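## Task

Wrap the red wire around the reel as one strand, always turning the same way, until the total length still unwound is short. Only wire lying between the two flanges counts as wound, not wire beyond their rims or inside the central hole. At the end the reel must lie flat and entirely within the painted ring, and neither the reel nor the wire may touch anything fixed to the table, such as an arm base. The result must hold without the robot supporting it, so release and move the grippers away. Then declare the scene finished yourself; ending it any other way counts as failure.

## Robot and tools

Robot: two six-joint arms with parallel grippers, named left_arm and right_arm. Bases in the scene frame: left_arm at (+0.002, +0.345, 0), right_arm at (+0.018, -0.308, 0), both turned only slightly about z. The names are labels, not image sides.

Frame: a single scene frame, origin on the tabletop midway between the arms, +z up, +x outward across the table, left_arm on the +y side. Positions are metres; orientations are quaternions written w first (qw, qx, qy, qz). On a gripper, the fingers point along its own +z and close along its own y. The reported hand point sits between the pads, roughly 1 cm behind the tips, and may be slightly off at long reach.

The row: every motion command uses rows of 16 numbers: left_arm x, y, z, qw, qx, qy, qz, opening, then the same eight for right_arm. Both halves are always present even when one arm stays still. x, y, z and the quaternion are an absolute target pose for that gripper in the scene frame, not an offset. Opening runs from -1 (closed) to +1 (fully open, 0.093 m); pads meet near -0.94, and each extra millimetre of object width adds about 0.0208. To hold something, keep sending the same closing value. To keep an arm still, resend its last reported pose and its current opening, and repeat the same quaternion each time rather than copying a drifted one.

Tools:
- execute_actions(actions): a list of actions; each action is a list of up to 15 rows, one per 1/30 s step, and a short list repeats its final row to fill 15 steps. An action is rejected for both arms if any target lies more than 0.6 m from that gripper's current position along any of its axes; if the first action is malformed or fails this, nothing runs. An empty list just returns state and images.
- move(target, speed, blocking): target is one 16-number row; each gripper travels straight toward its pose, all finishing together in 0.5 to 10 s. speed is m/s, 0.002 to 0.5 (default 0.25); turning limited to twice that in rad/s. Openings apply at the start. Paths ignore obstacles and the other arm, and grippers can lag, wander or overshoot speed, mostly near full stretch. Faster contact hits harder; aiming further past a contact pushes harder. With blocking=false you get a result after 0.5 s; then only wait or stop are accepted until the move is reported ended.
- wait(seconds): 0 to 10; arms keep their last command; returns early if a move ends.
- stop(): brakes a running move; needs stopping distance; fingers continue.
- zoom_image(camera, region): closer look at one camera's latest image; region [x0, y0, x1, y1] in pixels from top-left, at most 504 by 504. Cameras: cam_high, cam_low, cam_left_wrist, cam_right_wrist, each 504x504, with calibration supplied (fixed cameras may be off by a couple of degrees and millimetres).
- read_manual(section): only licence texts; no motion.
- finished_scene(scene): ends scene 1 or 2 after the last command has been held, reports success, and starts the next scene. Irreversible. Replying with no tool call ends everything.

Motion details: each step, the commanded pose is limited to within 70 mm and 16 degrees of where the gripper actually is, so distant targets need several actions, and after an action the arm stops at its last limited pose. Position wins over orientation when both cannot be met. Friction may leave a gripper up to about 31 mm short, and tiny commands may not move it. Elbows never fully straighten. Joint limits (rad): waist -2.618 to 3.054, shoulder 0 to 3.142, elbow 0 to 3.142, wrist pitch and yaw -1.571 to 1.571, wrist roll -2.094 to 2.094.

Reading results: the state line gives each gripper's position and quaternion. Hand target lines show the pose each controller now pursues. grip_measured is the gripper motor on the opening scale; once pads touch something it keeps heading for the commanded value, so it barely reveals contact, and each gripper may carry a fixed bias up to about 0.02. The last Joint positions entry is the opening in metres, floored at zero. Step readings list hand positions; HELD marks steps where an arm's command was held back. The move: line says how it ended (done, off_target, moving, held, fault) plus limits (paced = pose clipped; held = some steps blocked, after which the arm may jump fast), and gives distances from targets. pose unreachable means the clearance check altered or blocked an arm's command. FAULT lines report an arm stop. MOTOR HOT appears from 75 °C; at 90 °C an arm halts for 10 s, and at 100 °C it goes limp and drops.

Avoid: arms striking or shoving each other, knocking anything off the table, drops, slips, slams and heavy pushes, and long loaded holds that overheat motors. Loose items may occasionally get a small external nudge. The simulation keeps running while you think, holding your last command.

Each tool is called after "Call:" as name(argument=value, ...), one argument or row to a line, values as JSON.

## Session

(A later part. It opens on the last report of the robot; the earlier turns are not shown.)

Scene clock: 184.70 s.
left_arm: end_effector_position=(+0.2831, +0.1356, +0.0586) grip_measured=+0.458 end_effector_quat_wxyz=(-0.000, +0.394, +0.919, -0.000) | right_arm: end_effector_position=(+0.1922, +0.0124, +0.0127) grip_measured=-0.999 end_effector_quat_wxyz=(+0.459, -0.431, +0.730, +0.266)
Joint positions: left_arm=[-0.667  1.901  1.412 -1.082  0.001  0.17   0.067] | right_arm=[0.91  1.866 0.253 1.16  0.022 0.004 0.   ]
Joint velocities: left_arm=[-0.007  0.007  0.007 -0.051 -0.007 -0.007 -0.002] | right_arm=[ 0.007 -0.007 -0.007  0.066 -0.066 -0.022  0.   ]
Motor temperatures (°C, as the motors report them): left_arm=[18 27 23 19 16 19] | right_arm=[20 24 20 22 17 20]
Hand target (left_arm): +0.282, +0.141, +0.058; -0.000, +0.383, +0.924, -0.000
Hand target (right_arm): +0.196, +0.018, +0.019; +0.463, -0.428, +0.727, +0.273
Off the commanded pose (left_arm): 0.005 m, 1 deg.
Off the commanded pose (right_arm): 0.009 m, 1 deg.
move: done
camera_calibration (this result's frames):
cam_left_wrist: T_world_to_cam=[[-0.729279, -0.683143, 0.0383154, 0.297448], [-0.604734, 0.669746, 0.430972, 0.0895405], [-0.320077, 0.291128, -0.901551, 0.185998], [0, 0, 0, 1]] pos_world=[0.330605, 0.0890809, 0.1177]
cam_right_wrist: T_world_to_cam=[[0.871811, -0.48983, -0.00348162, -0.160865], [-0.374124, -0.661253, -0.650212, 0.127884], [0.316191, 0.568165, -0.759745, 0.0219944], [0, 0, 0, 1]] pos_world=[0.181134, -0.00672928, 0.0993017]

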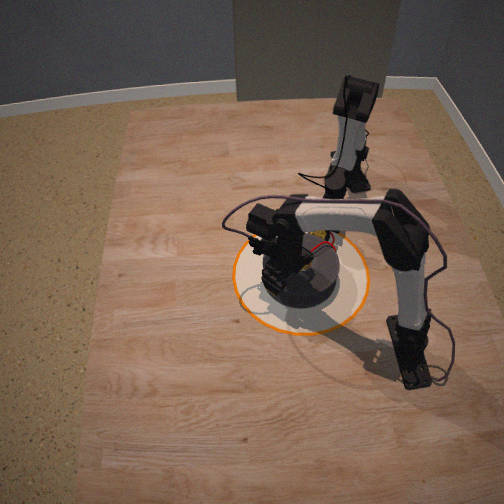

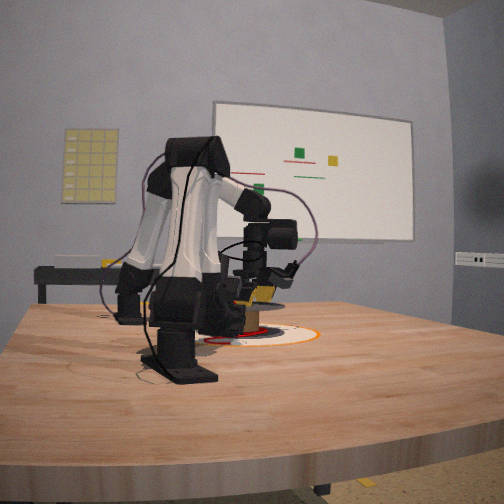

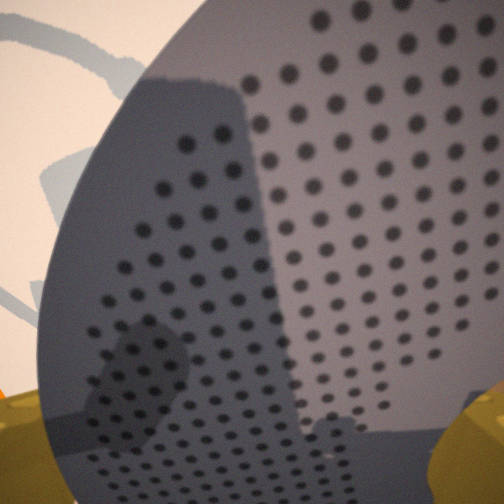

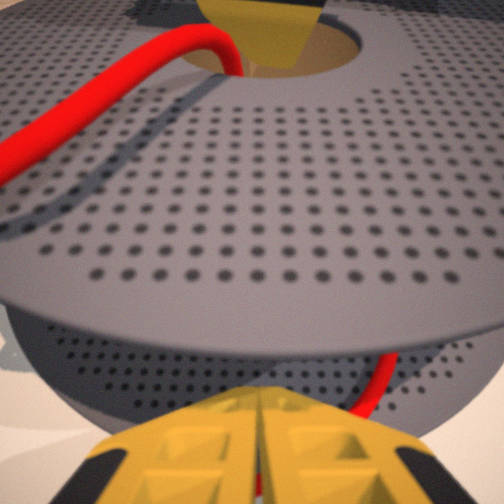

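Call:
move(
  target=[0.2815,0.1405,0.058,0,0.3827,0.9239,0,0.36, 0.180,-0.012,0.03,0.4629,-0.428,0.7267,0.2727,-1],
  speed=0.1,
)

Call:
move(
  target=[0.298,0.1115,0.058,0,0.6088,0.7934,0,0.36, 0.180,-0.012,0.03,0.4629,-0.428,0.7267,0.2727,-1],
  speed=0.15,
)

Call:
move(
  target=[0.298,0.080,0.058,0,0.7934,0.6088,0,0.36, 0.180,-0.012,0.03,0.4629,-0.428,0.7267,0.2727,-1],
  speed=0.15,
)

Scene clock: 190.73 s.
left_arm: end_effector_position=(+0.2831, +0.1356, +0.0587) grip_measured=+0.458 end_effector_quat_wxyz=(-0.000, +0.392, +0.920, -0.000) | right_arm: end_effector_position=(+0.1835, -0.0041, +0.0358) grip_measured=-0.999 end_effector_quat_wxyz=(+0.474, -0.425, +0.720, +0.276)
Joint positions: left_arm=[-0.667  1.901  1.412 -1.082  0.001  0.167  0.067] | right_arm=[0.91  1.705 0.167 1.128 0.022 0.004 0.   ]
Joint velocities: left_arm=[-0.002  0.012 -0.017  0.007  0.022  0.022  0.001] | right_arm=[-0.022  0.002  0.002 -0.095 -0.022  0.037  0.   ]
Motor temperatures (°C, as the motors report them): left_arm=[18 28 23 19 16 19] | right_arm=[20 24 20 23 17 20]
Hand target (left_arm): +0.282, +0.140, +0.058; +0.000, +0.383, +0.924, -0.000
Hand target (right_arm): +0.180, -0.011, +0.030; +0.463, -0.428, +0.727, +0.273
Off the commanded pose (left_arm): 0.005 m, 1 deg.
Off the commanded pose (right_arm): 0.010 m, 2 deg.
move: done
camera_calibration (this result's frames):
cam_left_wrist: T_world_to_cam=[[-0.727464, -0.685079, 0.038248, 0.2972], [-0.606651, 0.668226, 0.430636, 0.0902736], [-0.320578, 0.290069, -0.901715, 0.186416], [0, 0, 0, 1]] pos_world=[0.330727, 0.0892088, 0.117851]
cam_right_wrist: T_world_to_cam=[[0.871894, -0.489673, -0.00457942, -0.161227], [-0.360443, -0.635404, -0.682893, 0.12756], [0.331485, 0.597061, -0.730504, 0.0479309], [0, 0, 0, 1]] pos_world=[0.170662, -0.0265143, 0.121385]

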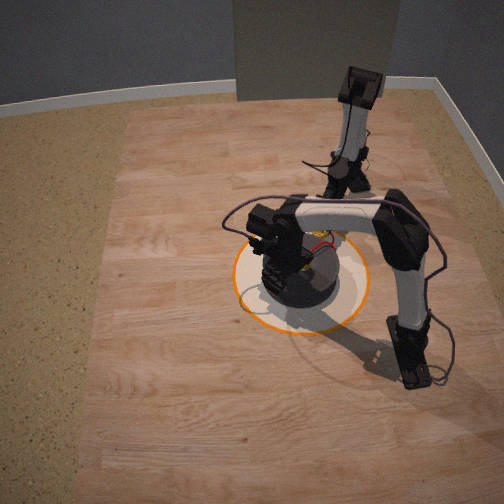

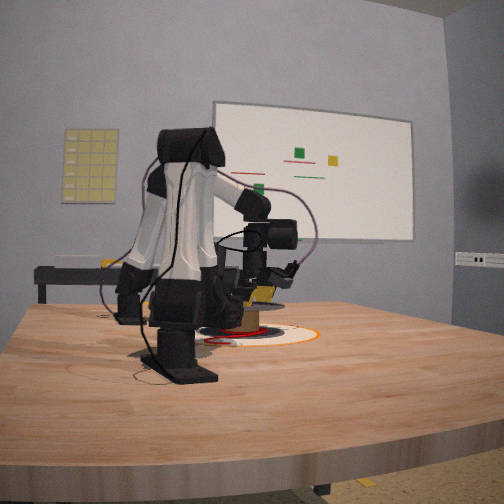

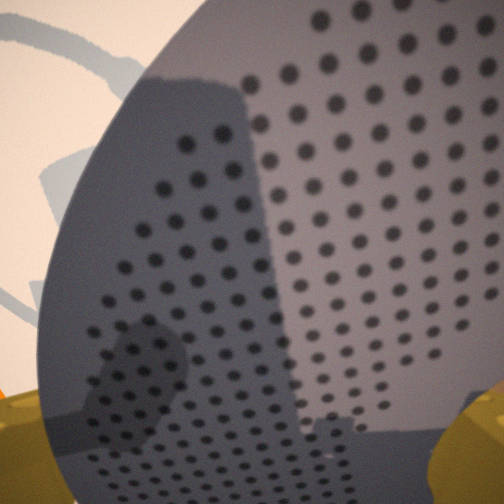

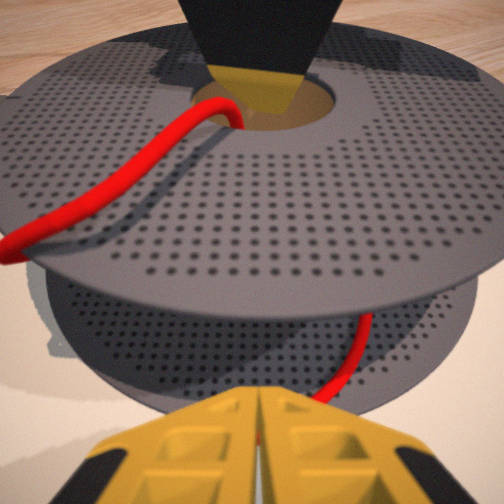

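Scene clock: 192.87 s.
left_arm: end_effector_position=(+0.2982, +0.1144, +0.0596) grip_measured=+0.458 end_effector_quat_wxyz=(+0.006, +0.600, +0.800, -0.001) | right_arm: end_effector_position=(+0.1832, -0.0046, +0.0344) grip_measured=-0.999 end_effector_quat_wxyz=(+0.472, -0.426, +0.722, +0.275)
Joint positions: left_arm=[-0.688  1.982  1.528 -1.104  0.002  0.627  0.067] | right_arm=[0.91  1.705 0.167 1.122 0.022 0.004 0.   ]
Joint velocities: left_arm=[ 0.012  0.002 -0.017 -0.022  0.007 -0.037  0.   ] | right_arm=[ 0.007  0.007 -0.007 -0.037 -0.007 -0.007  0.   ]
Motor temperatures (°C, as the motors report them): left_arm=[18 28 23 19 16 19] | right_arm=[20 24 20 23 17 20]
Hand target (left_arm): +0.298, +0.111, +0.058; -0.000, +0.609, +0.793, +0.000
Hand target (right_arm): +0.180, -0.012, +0.030; +0.463, -0.428, +0.727, +0.273
Off the commanded pose (left_arm): 0.003 m, 1 deg.
Off the commanded pose (right_arm): 0.009 m, 1 deg.
move: done
camera_calibration (this result's frames):
cam_left_wrist: T_world_to_cam=[[-0.962217, -0.270423, 0.0317773, 0.316546], [-0.232512, 0.876788, 0.420929, -0.0215716], [-0.141691, 0.397636, -0.906537, 0.132782], [0, 0, 0, 1]] pos_world=[0.318384, 0.0517159, 0.119393]
cam_right_wrist: T_world_to_cam=[[0.871881, -0.489698, -0.00442716, -0.161251], [-0.362386, -0.639076, -0.678423, 0.126386], [0.329393, 0.593109, -0.734658, 0.0478535], [0, 0, 0, 1]] pos_world=[0.17063, -0.0265761, 0.120186]

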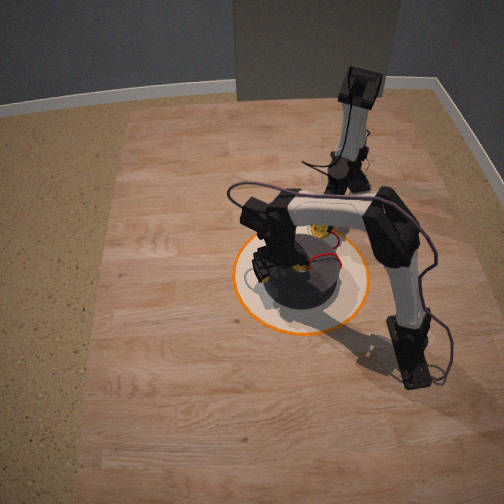

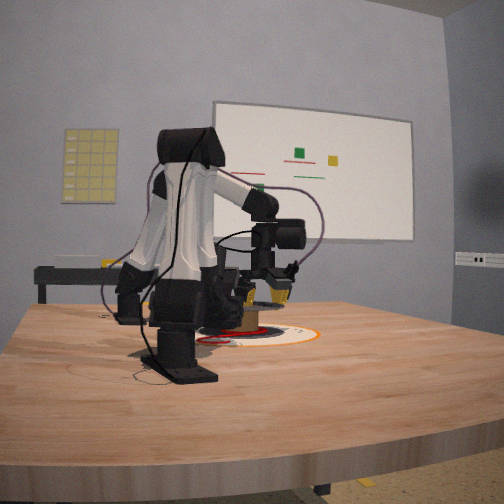

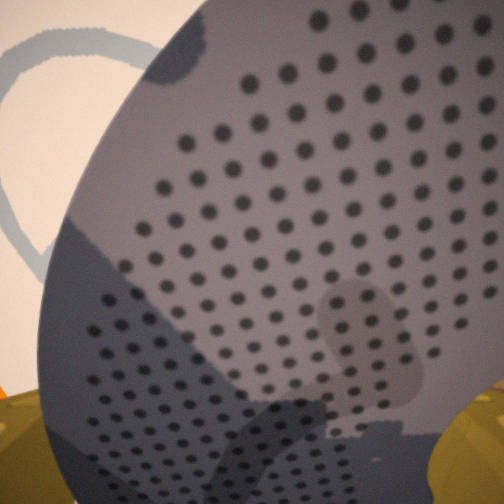

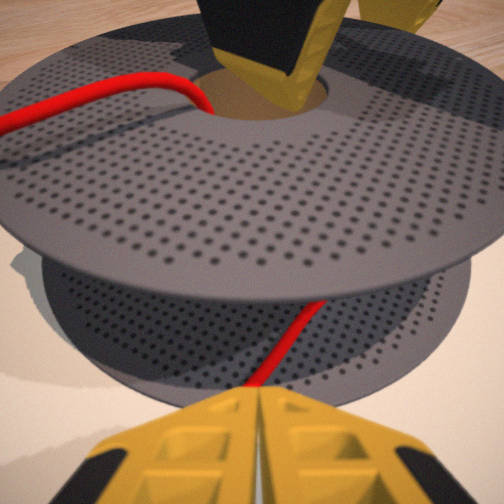

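Scene clock: 195.10 s.
left_arm: end_effector_position=(+0.2988, +0.0825, +0.0601) grip_measured=+0.459 end_effector_quat_wxyz=(+0.008, +0.787, +0.617, +0.000) | right_arm: end_effector_position=(+0.1832, -0.0046, +0.0344) grip_measured=-0.999 end_effector_quat_wxyz=(+0.472, -0.426, +0.722, +0.275)
Joint positions: left_arm=[-0.75   2.059  1.643 -1.14   0.003  1.089  0.067] | right_arm=[0.91  1.705 0.167 1.122 0.022 0.004 0.   ]
Joint velocities: left_arm=[ 0.017 -0.002  0.002  0.022 -0.007  0.007  0.001] | right_arm=[ 0.012 -0.002 -0.012 -0.007  0.007  0.007  0.   ]
Motor temperatures (°C, as the motors report them): left_arm=[18 28 23 19 16 19] | right_arm=[20 24 19 23 17 20]
Hand target (left_arm): +0.298, +0.080, +0.058; +0.000, +0.793, +0.609, +0.000
Hand target (right_arm): +0.180, -0.012, +0.030; +0.463, -0.428, +0.727, +0.273
Off the commanded pose (left_arm): 0.003 m, 2 deg.
Off the commanded pose (right_arm): 0.009 m, 1 deg.
move: done
camera_calibration (this result's frames):
cam_left_wrist: T_world_to_cam=[[-0.96867, 0.247042, 0.0254593, 0.268141], [0.234382, 0.875474, 0.422622, -0.133274], [0.0821166, 0.415349, -0.905948, 0.0776041], [0, 0, 0, 1]] pos_world=[0.284605, 0.018203, 0.119803]
cam_right_wrist: T_world_to_cam=[[0.871881, -0.489698, -0.00442716, -0.161251], [-0.362386, -0.639076, -0.678423, 0.126386], [0.329393, 0.593109, -0.734658, 0.0478535], [0, 0, 0, 1]] pos_world=[0.17063, -0.0265761, 0.120186]

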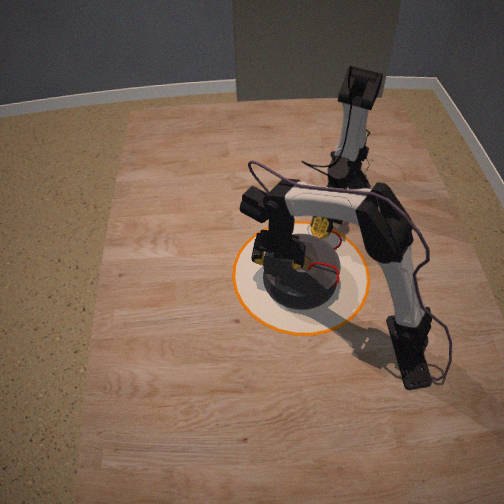

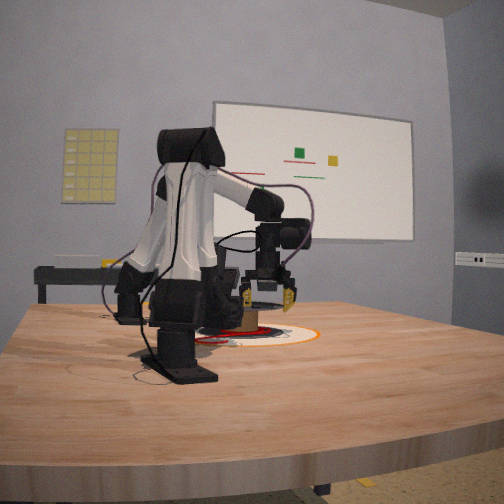

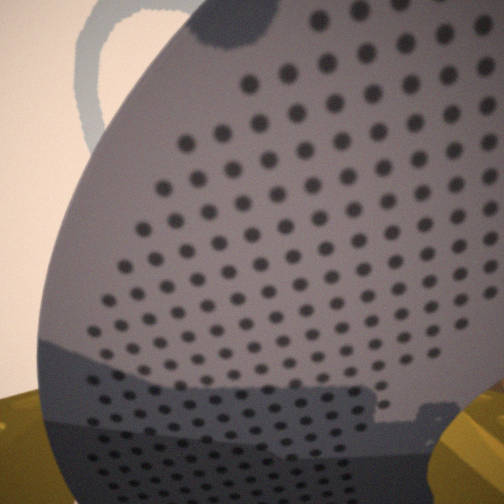

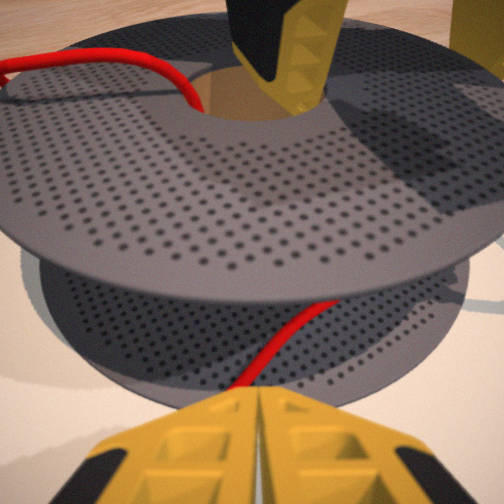

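Call:
move(
  target=[0.298,0.080,0.058,0,0.7934,0.6088,0,0.36, 0.196,-0.020,0.035,0.4096,-0.4967,0.7094,0.2868,-1],
  speed=0.1,
)

Call:
move(
  target=[0.298,0.080,0.058,0,0.7934,0.6088,0,0.36, 0.207,0.010,0.024,0.4096,-0.4967,0.7094,0.2868,-1],
  speed=0.06,
)

Scene clock: 198.33 s.
left_arm: end_effector_position=(+0.2988, +0.0825, +0.0601) grip_measured=+0.459 end_effector_quat_wxyz=(+0.008, +0.788, +0.616, +0.000) | right_arm: end_effector_position=(+0.1893, -0.0246, +0.0256) grip_measured=-0.999 end_effector_quat_wxyz=(+0.399, -0.495, +0.717, +0.286)
Joint positions: left_arm=[-0.75   2.059  1.643 -1.14   0.003  1.091  0.067] | right_arm=[ 0.705  1.551  0.213  0.766 -0.296 -0.168  0.   ]
Joint velocities: left_arm=[-0.007 -0.002 -0.017  0.007 -0.037  0.051  0.001] | right_arm=[-0.012 -0.002  0.007 -0.037 -0.007 -0.051  0.   ]
Motor temperatures (°C, as the motors report them): left_arm=[18 29 23 19 16 19] | right_arm=[20 24 19 24 17 20]
Hand target (left_arm): +0.298, +0.080, +0.058; +0.000, +0.793, +0.609, +0.000
Hand target (right_arm): +0.195, -0.020, +0.036; +0.409, -0.494, +0.710, +0.291
Off the commanded pose (left_arm): 0.003 m, 1 deg.
Off the commanded pose (right_arm): 0.012 m, 1 deg.
move: off_target (right_arm)
camera_calibration (this result's frames):
cam_left_wrist: T_world_to_cam=[[-0.968008, 0.249627, 0.0254348, 0.267731], [0.236705, 0.874835, 0.422652, -0.133917], [0.0832541, 0.415151, -0.905935, 0.0772798], [0, 0, 0, 1]] pos_world=[0.284431, 0.0182397, 0.119801]
cam_right_wrist: T_world_to_cam=[[0.936555, -0.349652, -0.024649, -0.184683], [-0.298755, -0.759488, -0.577862, 0.0922963], [0.18333, 0.548564, -0.815762, 0.079835], [0, 0, 0, 1]] pos_world=[0.185904, -0.0382716, 0.113909]

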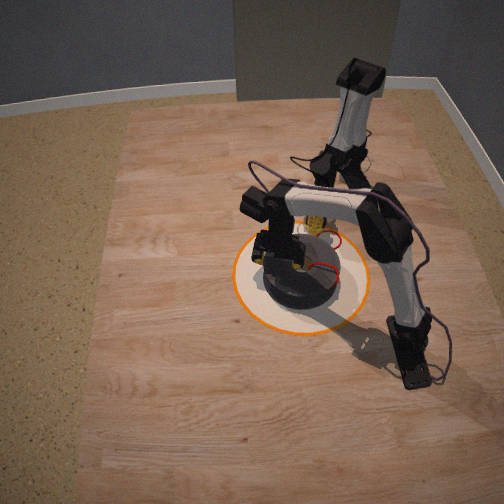

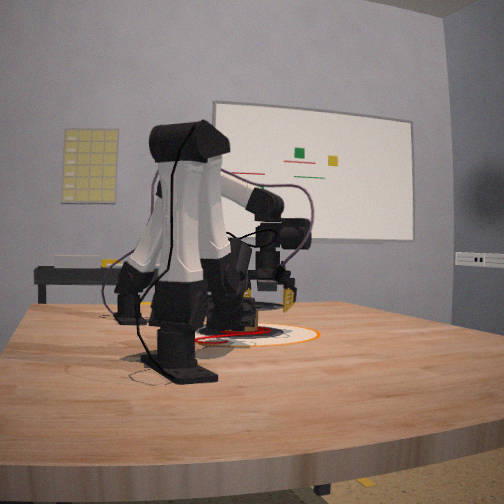

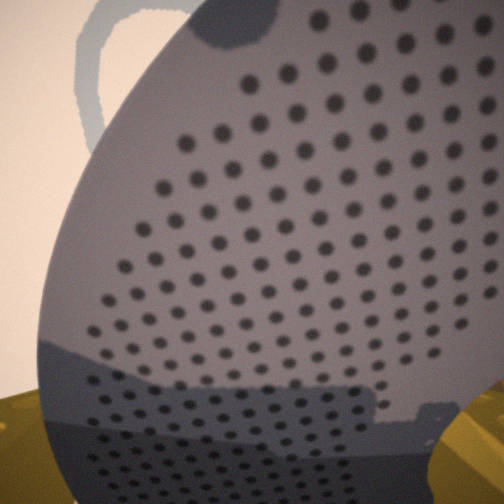

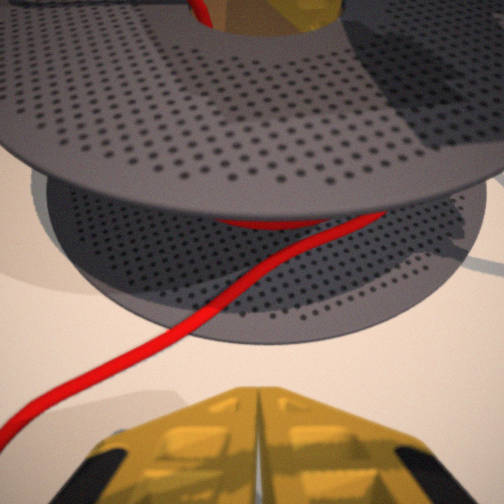

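Scene clock: 199.33 s.
left_arm: end_effector_position=(+0.2988, +0.0825, +0.0601) grip_measured=+0.459 end_effector_quat_wxyz=(+0.008, +0.788, +0.616, +0.000) | right_arm: end_effector_position=(+0.2033, +0.0023, +0.0199) grip_measured=-0.999 end_effector_quat_wxyz=(+0.401, -0.499, +0.713, +0.285)
Joint positions: left_arm=[-0.75   2.059  1.643 -1.14   0.003  1.091  0.067] | right_arm=[ 0.733  1.697  0.318  0.813 -0.275 -0.163  0.   ]
Joint velocities: left_arm=[-0.007  0.002  0.012 -0.022 -0.066  0.007  0.001] | right_arm=[-0.007 -0.012  0.002  0.022 -0.051  0.022  0.   ]
Motor temperatures (°C, as the motors report them): left_arm=[18 29 24 19 16 19] | right_arm=[20 24 19 24 17 20]
Hand target (left_arm): +0.298, +0.080, +0.058; +0.000, +0.793, +0.609, +0.000
Hand target (right_arm): +0.207, +0.010, +0.023; +0.409, -0.497, +0.709, +0.286
Off the commanded pose (left_arm): 0.003 m, 1 deg.
Off the commanded pose (right_arm): 0.009 m, 1 deg.
move: done
camera_calibration (this result's frames):
cam_left_wrist: T_world_to_cam=[[-0.968008, 0.249627, 0.0254348, 0.267731], [0.236705, 0.874835, 0.422652, -0.133917], [0.0832541, 0.415151, -0.905935, 0.0772798], [0, 0, 0, 1]] pos_world=[0.284431, 0.0182397, 0.119801]
cam_right_wrist: T_world_to_cam=[[0.939219, -0.342936, -0.0161924, -0.189272], [-0.288123, -0.761697, -0.580347, 0.111497], [0.186688, 0.549738, -0.814208, 0.0571357], [0, 0, 0, 1]] pos_world=[0.199226, -0.0113914, 0.108162]

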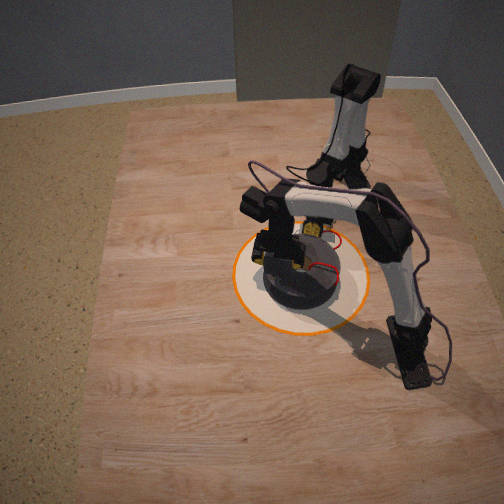

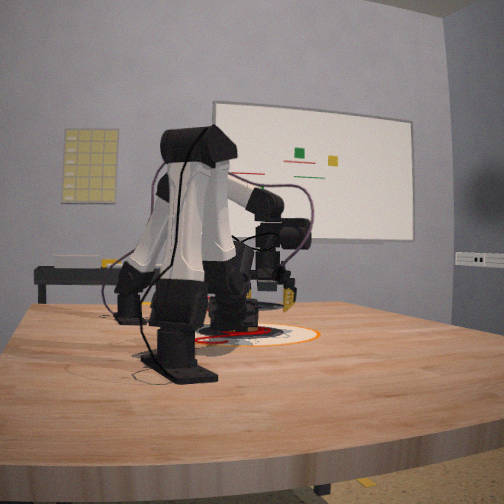

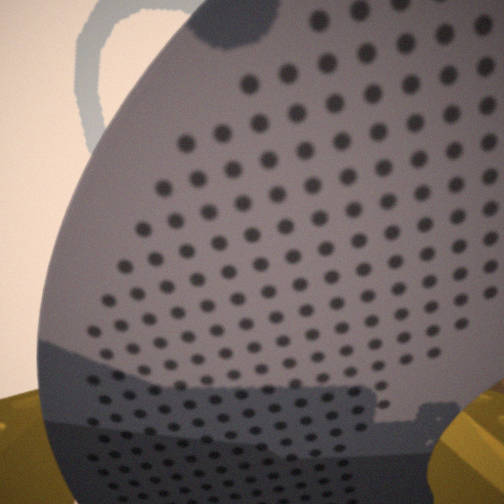

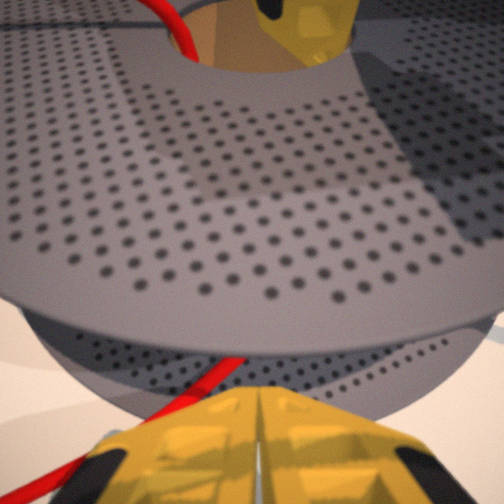

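Call:
move(
  target=[0.298,0.080,0.058,0,0.7934,0.6088,0,0.36, 0.207,0.008,0.006,0.4096,-0.4967,0.7094,0.2868,-1],
  speed=0.03,
)

Scene clock: 200.53 s.
left_arm: end_effector_position=(+0.2990, +0.0830, +0.0601) grip_measured=+0.459 end_effector_quat_wxyz=(+0.007, +0.789, +0.614, +0.001) | right_arm: end_effector_position=(+0.2061, +0.0058, +0.0073) grip_measured=-0.999 end_effector_quat_wxyz=(+0.407, -0.498, +0.710, +0.287)
Joint positions: left_arm=[-0.75   2.059  1.643 -1.14   0.     1.096  0.067] | right_arm=[ 0.733  1.807  0.318  0.937 -0.275 -0.162  0.   ]
Joint velocities: left_arm=[-0.007 -0.007  0.032  0.037 -0.037 -0.022 -0.001] | right_arm=[-0.017  0.007 -0.017  0.066  0.007  0.007  0.   ]
Motor temperatures (°C, as the motors report them): left_arm=[18 29 24 19 16 19] | right_arm=[20 24 20 24 17 20]
Hand target (left_arm): +0.298, +0.080, +0.058; +0.000, +0.793, +0.609, +0.000
Hand target (right_arm): +0.207, +0.008, +0.006; +0.409, -0.497, +0.709, +0.287
Off the commanded pose (left_arm): 0.004 m, 1 deg.
Off the commanded pose (right_arm): 0.003 m, 0 deg.
move: done
camera_calibration (this result's frames):
cam_left_wrist: T_world_to_cam=[[-0.966993, 0.253585, 0.0248785, 0.267172], [0.239813, 0.872764, 0.425174, -0.135264], [0.0861048, 0.417107, -0.90477, 0.075988], [0, 0, 0, 1]] pos_world=[0.284248, 0.0186079, 0.119616]
cam_right_wrist: T_world_to_cam=[[0.939159, -0.34327, -0.0120831, -0.190941], [-0.283644, -0.755226, -0.590914, 0.106755], [0.193717, 0.558389, -0.806644, 0.0428418], [0, 0, 0, 1]] pos_world=[0.201305, -0.0088426, 0.0953337]

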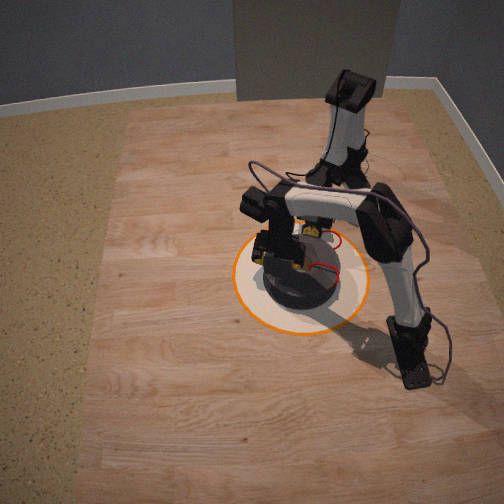

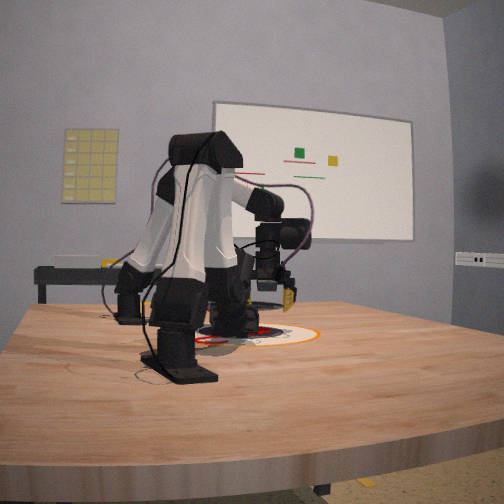

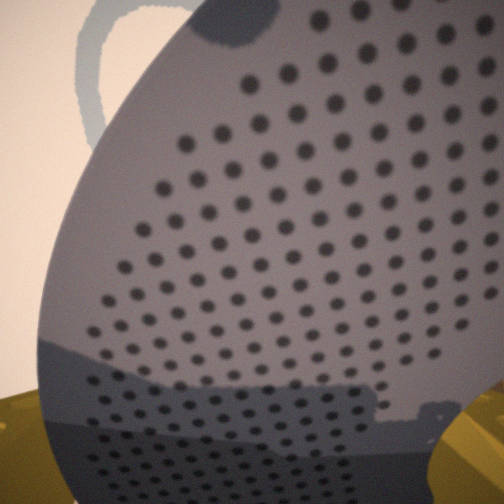

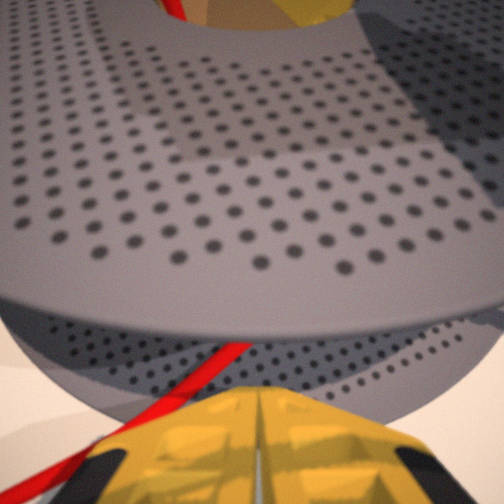

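Call:
move(
  target=[0.298,0.080,0.058,0,0.7934,0.6088,0,0.36, 0.207,0.008,-0.003,0.4096,-0.4967,0.7094,0.2868,-1],
  speed=0.02,
)

Scene clock: 201.63 s.
left_arm: end_effector_position=(+0.2997, +0.0847, +0.0601) grip_measured=+0.459 end_effector_quat_wxyz=(+0.005, +0.789, +0.614, +0.006) | right_arm: end_effector_position=(+0.2086, +0.0096, +0.0062) grip_measured=-0.999 end_effector_quat_wxyz=(+0.419, -0.496, +0.702, +0.292)
Joint positions: left_arm=[-0.75   2.059  1.643 -1.143 -0.01   1.097  0.067] | right_arm=[ 0.733  1.86   0.318  1.022 -0.277 -0.162  0.   ]
Joint velocities: left_arm=[-0.002 -0.007 -0.002 -0.066 -0.007 -0.022 -0.   ] | right_arm=[ 0.017  0.017 -0.022  0.022 -0.022  0.007  0.   ]
Motor temperatures (°C, as the motors report them): left_arm=[18 29 24 19 16 19] | right_arm=[20 24 20 24 17 20]
Hand target (left_arm): +0.298, +0.080, +0.058; +0.000, +0.793, +0.609, +0.000
Hand target (right_arm): +0.207, +0.008, -0.003; +0.409, -0.497, +0.709, +0.287
Off the commanded pose (left_arm): 0.005 m, 1 deg.
Off the commanded pose (right_arm): 0.009 m, 2 deg.
move: done
camera_calibration (this result's frames):
cam_left_wrist: T_world_to_cam=[[-0.966857, 0.254344, 0.022298, 0.267505], [0.238501, 0.868545, 0.434451, -0.136703], [0.0911332, 0.42537, -0.90042, 0.0727627], [0, 0, 0, 1]] pos_world=[0.284612, 0.0197431, 0.118943]
cam_right_wrist: T_world_to_cam=[[0.939977, -0.341222, -0.00337705, -0.192222], [-0.27095, -0.740305, -0.615252, 0.106977], [0.207438, 0.579238, -0.788323, 0.0362102], [0, 0, 0, 1]] pos_world=[0.202158, -0.00736894, 0.0937141]

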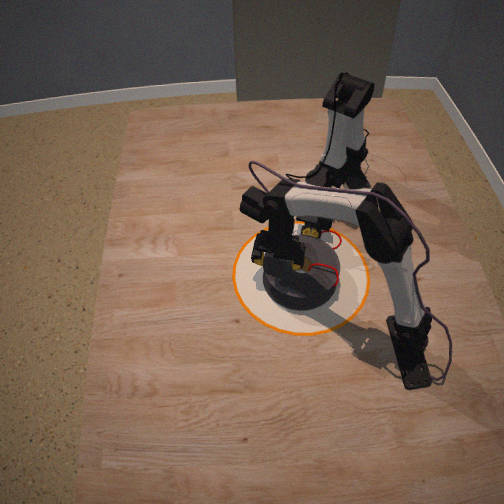

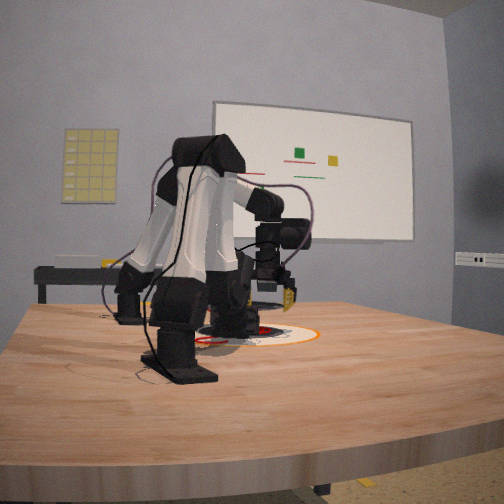

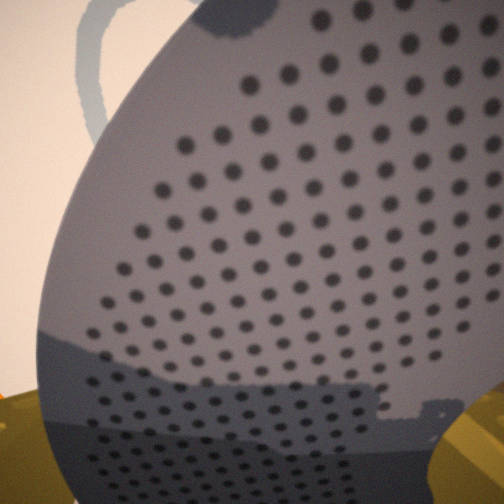

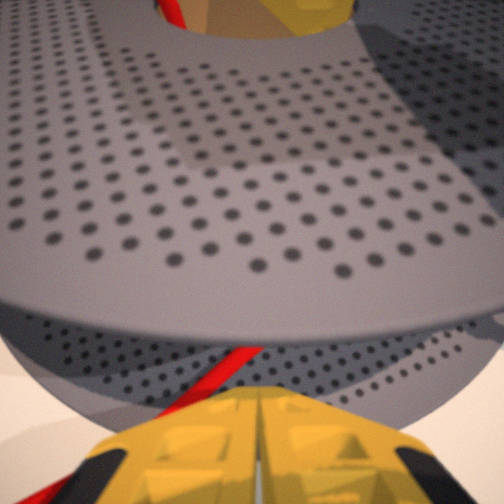

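Call:
move(
  target=[0.299,0.1135,0.058,0,0.6088,0.7934,0,0.36, 0.208,0.009,0.001,0.4096,-0.4967,0.7094,0.2868,-1],
  speed=0.1,
)

Scene clock: 205.00 s.
left_arm: end_effector_position=(+0.2975, +0.1061, +0.0594) grip_measured=+0.458 end_effector_quat_wxyz=(-0.001, +0.632, +0.775, +0.003) | right_arm: end_effector_position=(+0.2128, +0.0079, +0.0059) grip_measured=-0.999 end_effector_quat_wxyz=(+0.425, -0.491, +0.706, +0.282)
Joint positions: left_arm=[-0.71   2.012  1.57  -1.13  -0.007  0.686  0.067] | right_arm=[ 0.733  1.861  0.318  1.024 -0.251 -0.162  0.   ]
Joint velocities: left_arm=[-0.007 -0.022  0.002  0.022 -0.066 -0.051 -0.001] | right_arm=[-0.012  0.002  0.017 -0.037 -0.007 -0.037  0.   ]
Motor temperatures (°C, as the motors report them): left_arm=[18 30 24 19 16 19] | right_arm=[20 24 19 24 17 20]
Hand target (left_arm): +0.299, +0.113, +0.058; -0.000, +0.609, +0.793, -0.000
Hand target (right_arm): +0.208, +0.009, +0.001; +0.410, -0.496, +0.709, +0.287
Off the commanded pose (left_arm): 0.008 m, 3 deg.
Off the commanded pose (right_arm): 0.007 m, 2 deg.
move: off_target (left_arm)
camera_calibration (this result's frames):
cam_left_wrist: T_world_to_cam=[[-0.980844, -0.191987, 0.0329542, 0.310812], [-0.158795, 0.886035, 0.435575, -0.0382362], [-0.112823, 0.421998, -0.899549, 0.124228], [0, 0, 0, 1]] pos_world=[0.312802, 0.0411264, 0.118162]
cam_right_wrist: T_world_to_cam=[[0.931775, -0.362903, 0.00982842, -0.194899], [-0.280961, -0.738002, -0.613526, 0.108777], [0.229904, 0.568907, -0.789613, 0.0313956], [0, 0, 0, 1]] pos_world=[0.204947, -0.0083134, 0.0934432]

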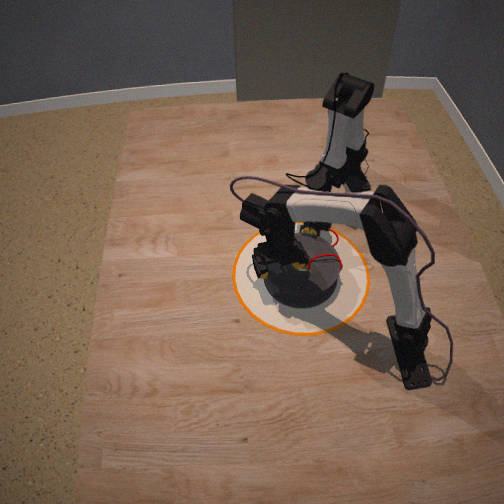

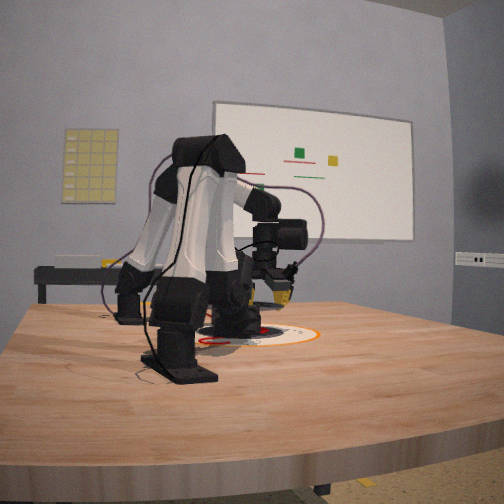

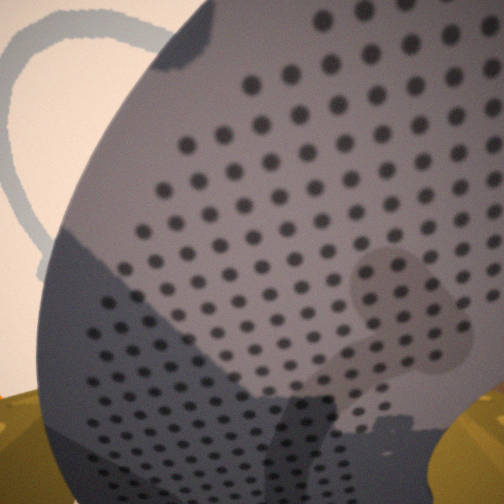

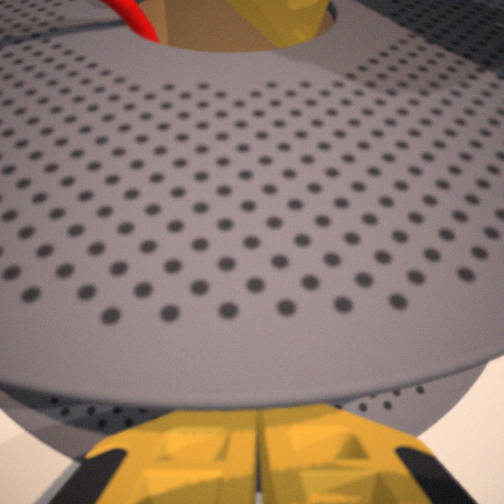

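Call:
zoom_image(
  camera="cam_low",
  region=[170, 280, 310, 360],
)

Call:
zoom_image(
  camera="cam_high",
  region=[270, 200, 380, 290],
)

Region (170, 280, 310, 360) of cam_low's 504x504 image, scaled by 3.600, with more detail than that image has; it fills the top 288 rows of this view, and the rest is white.

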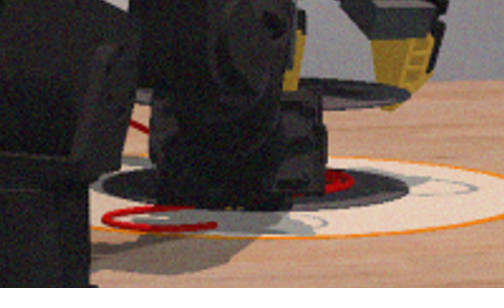

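Region (270, 200, 380, 290) of cam_high's 504x504 image, scaled by 4.582, with more detail than that image has; it fills the top 412 rows of this view, and the rest is white.

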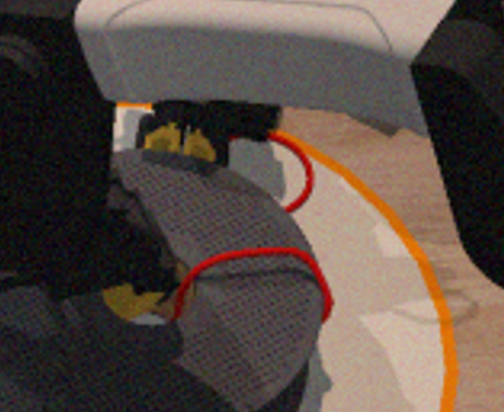

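Call:
move(
  target=[0.2815,0.1435,0.058,0,0.3827,0.9239,0,0.36, 0.208,0.008,0.003,0.4096,-0.4967,0.7094,0.2868,-1],
  speed=0.1,
)

Call:
move(
  target=[0.2513,0.159,0.058,0,0.1305,0.9914,0,0.36, 0.208,0.008,0.003,0.4096,-0.4967,0.7094,0.2868,-1],
  speed=0.1,
)

Scene clock: 210.27 s.
left_arm: end_effector_position=(+0.2799, +0.1400, +0.0585) grip_measured=+0.458 end_effector_quat_wxyz=(-0.006, +0.404, +0.915, +0.004) | right_arm: end_effector_position=(+0.2131, +0.0078, +0.0061) grip_measured=-0.999 end_effector_quat_wxyz=(+0.426, -0.490, +0.706, +0.281)
Joint positions: left_arm=[-0.665  1.895  1.403 -1.093 -0.006  0.194  0.067] | right_arm=[ 0.733  1.861  0.318  1.025 -0.249 -0.162  0.   ]
Joint velocities: left_arm=[-0.012  0.002 -0.002 -0.022 -0.007 -0.037 -0.   ] | right_arm=[ 0.012 -0.007  0.007  0.022  0.022  0.007  0.   ]
Motor temperatures (°C, as the motors report them): left_arm=[18 30 23 19 16 19] | right_arm=[20 25 19 24 17 20]
Hand target (left_arm): +0.282, +0.144, +0.058; -0.000, +0.383, +0.924, -0.000
Hand target (right_arm): +0.208, +0.008, +0.003; +0.410, -0.496, +0.709, +0.287
Off the commanded pose (left_arm): 0.004 m, 3 deg.
Off the commanded pose (right_arm): 0.006 m, 2 deg.
move: off_target (left_arm)
camera_calibration (this result's frames):
cam_left_wrist: T_world_to_cam=[[-0.744228, -0.667019, 0.0348085, 0.300247], [-0.586206, 0.677262, 0.44461, 0.0776588], [-0.320138, 0.310486, -0.895047, 0.18045], [0, 0, 0, 1]] pos_world=[0.326745, 0.0916477, 0.116533]
cam_right_wrist: T_world_to_cam=[[0.931157, -0.36445, 0.0110616, -0.195122], [-0.281295, -0.73734, -0.614169, 0.109048], [0.23199, 0.568776, -0.789097, 0.0310372], [0, 0, 0, 1]] pos_world=[0.205163, -0.00836021, 0.0936233]

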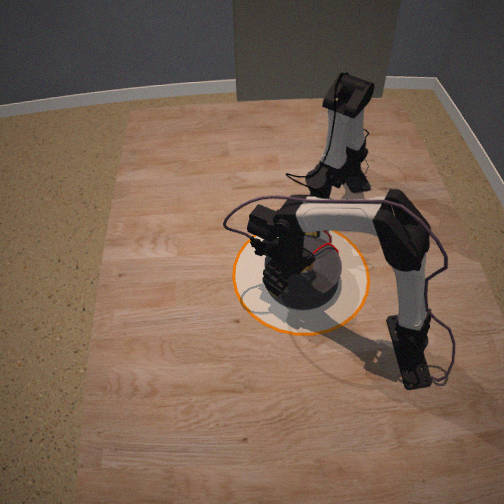

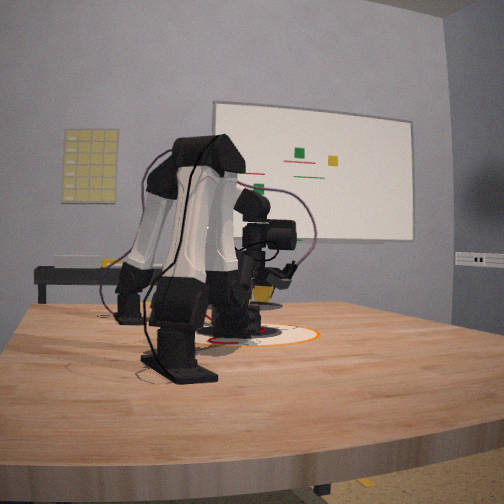

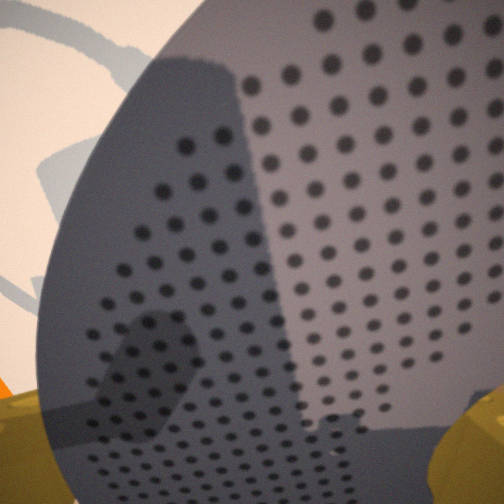

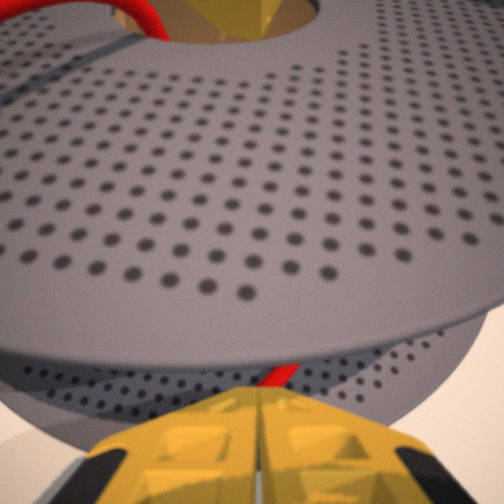

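Scene clock: 213.47 s.
left_arm: end_effector_position=(+0.2500, +0.1596, +0.0578) grip_measured=+0.457 end_effector_quat_wxyz=(-0.012, +0.148, +0.989, +0.003) | right_arm: end_effector_position=(+0.2131, +0.0078, +0.0061) grip_measured=-0.999 end_effector_quat_wxyz=(+0.426, -0.490, +0.706, +0.281)
Joint positions: left_arm=[-0.665  1.774  1.244 -1.066  0.007 -0.34   0.067] | right_arm=[ 0.733  1.861  0.318  1.025 -0.249 -0.162  0.   ]
Joint velocities: left_arm=[-0.007 -0.007 -0.002 -0.037 -0.066 -0.022 -0.001] | right_arm=[-0.027 -0.007 -0.007 -0.007 -0.022  0.051  0.   ]
Motor temperatures (°C, as the motors report them): left_arm=[18 31 23 19 16 19] | right_arm=[20 25 19 24 17 20]
Hand target (left_arm): +0.251, +0.160, +0.058; -0.001, +0.131, +0.991, -0.000
Hand target (right_arm): +0.208, +0.008, +0.003; +0.410, -0.496, +0.709, +0.287
Off the commanded pose (left_arm): 0.001 m, 2 deg.
Off the commanded pose (right_arm): 0.006 m, 2 deg.
move: done
camera_calibration (this result's frames):
cam_left_wrist: T_world_to_cam=[[-0.300589, -0.953082, 0.0357939, 0.225808], [-0.845163, 0.283569, 0.453088, 0.174206], [-0.44198, 0.105942, -0.890747, 0.227101], [0, 0, 0, 1]] pos_world=[0.315482, 0.141754, 0.115277]
cam_right_wrist: T_world_to_cam=[[0.931157, -0.36445, 0.0110616, -0.195122], [-0.281295, -0.73734, -0.614169, 0.109048], [0.23199, 0.568776, -0.789097, 0.0310372], [0, 0, 0, 1]] pos_world=[0.205163, -0.00836021, 0.0936233]

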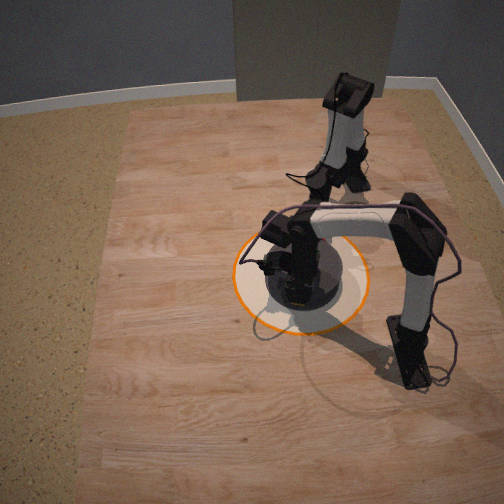

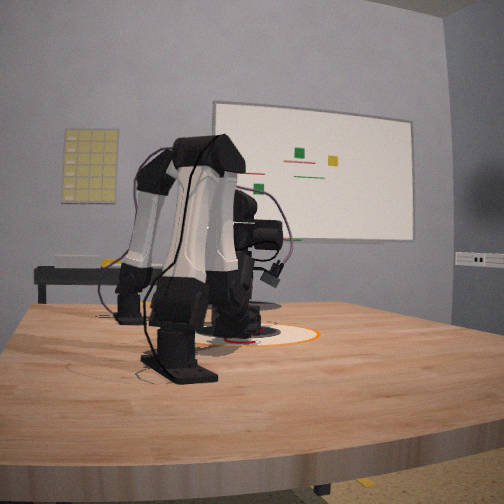

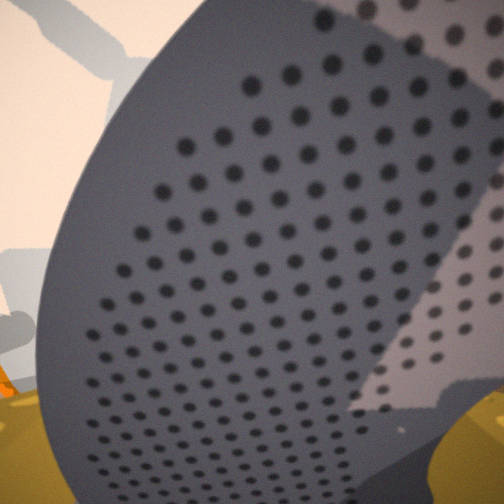

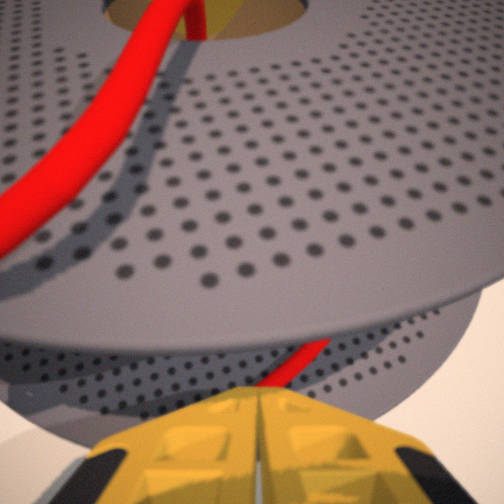

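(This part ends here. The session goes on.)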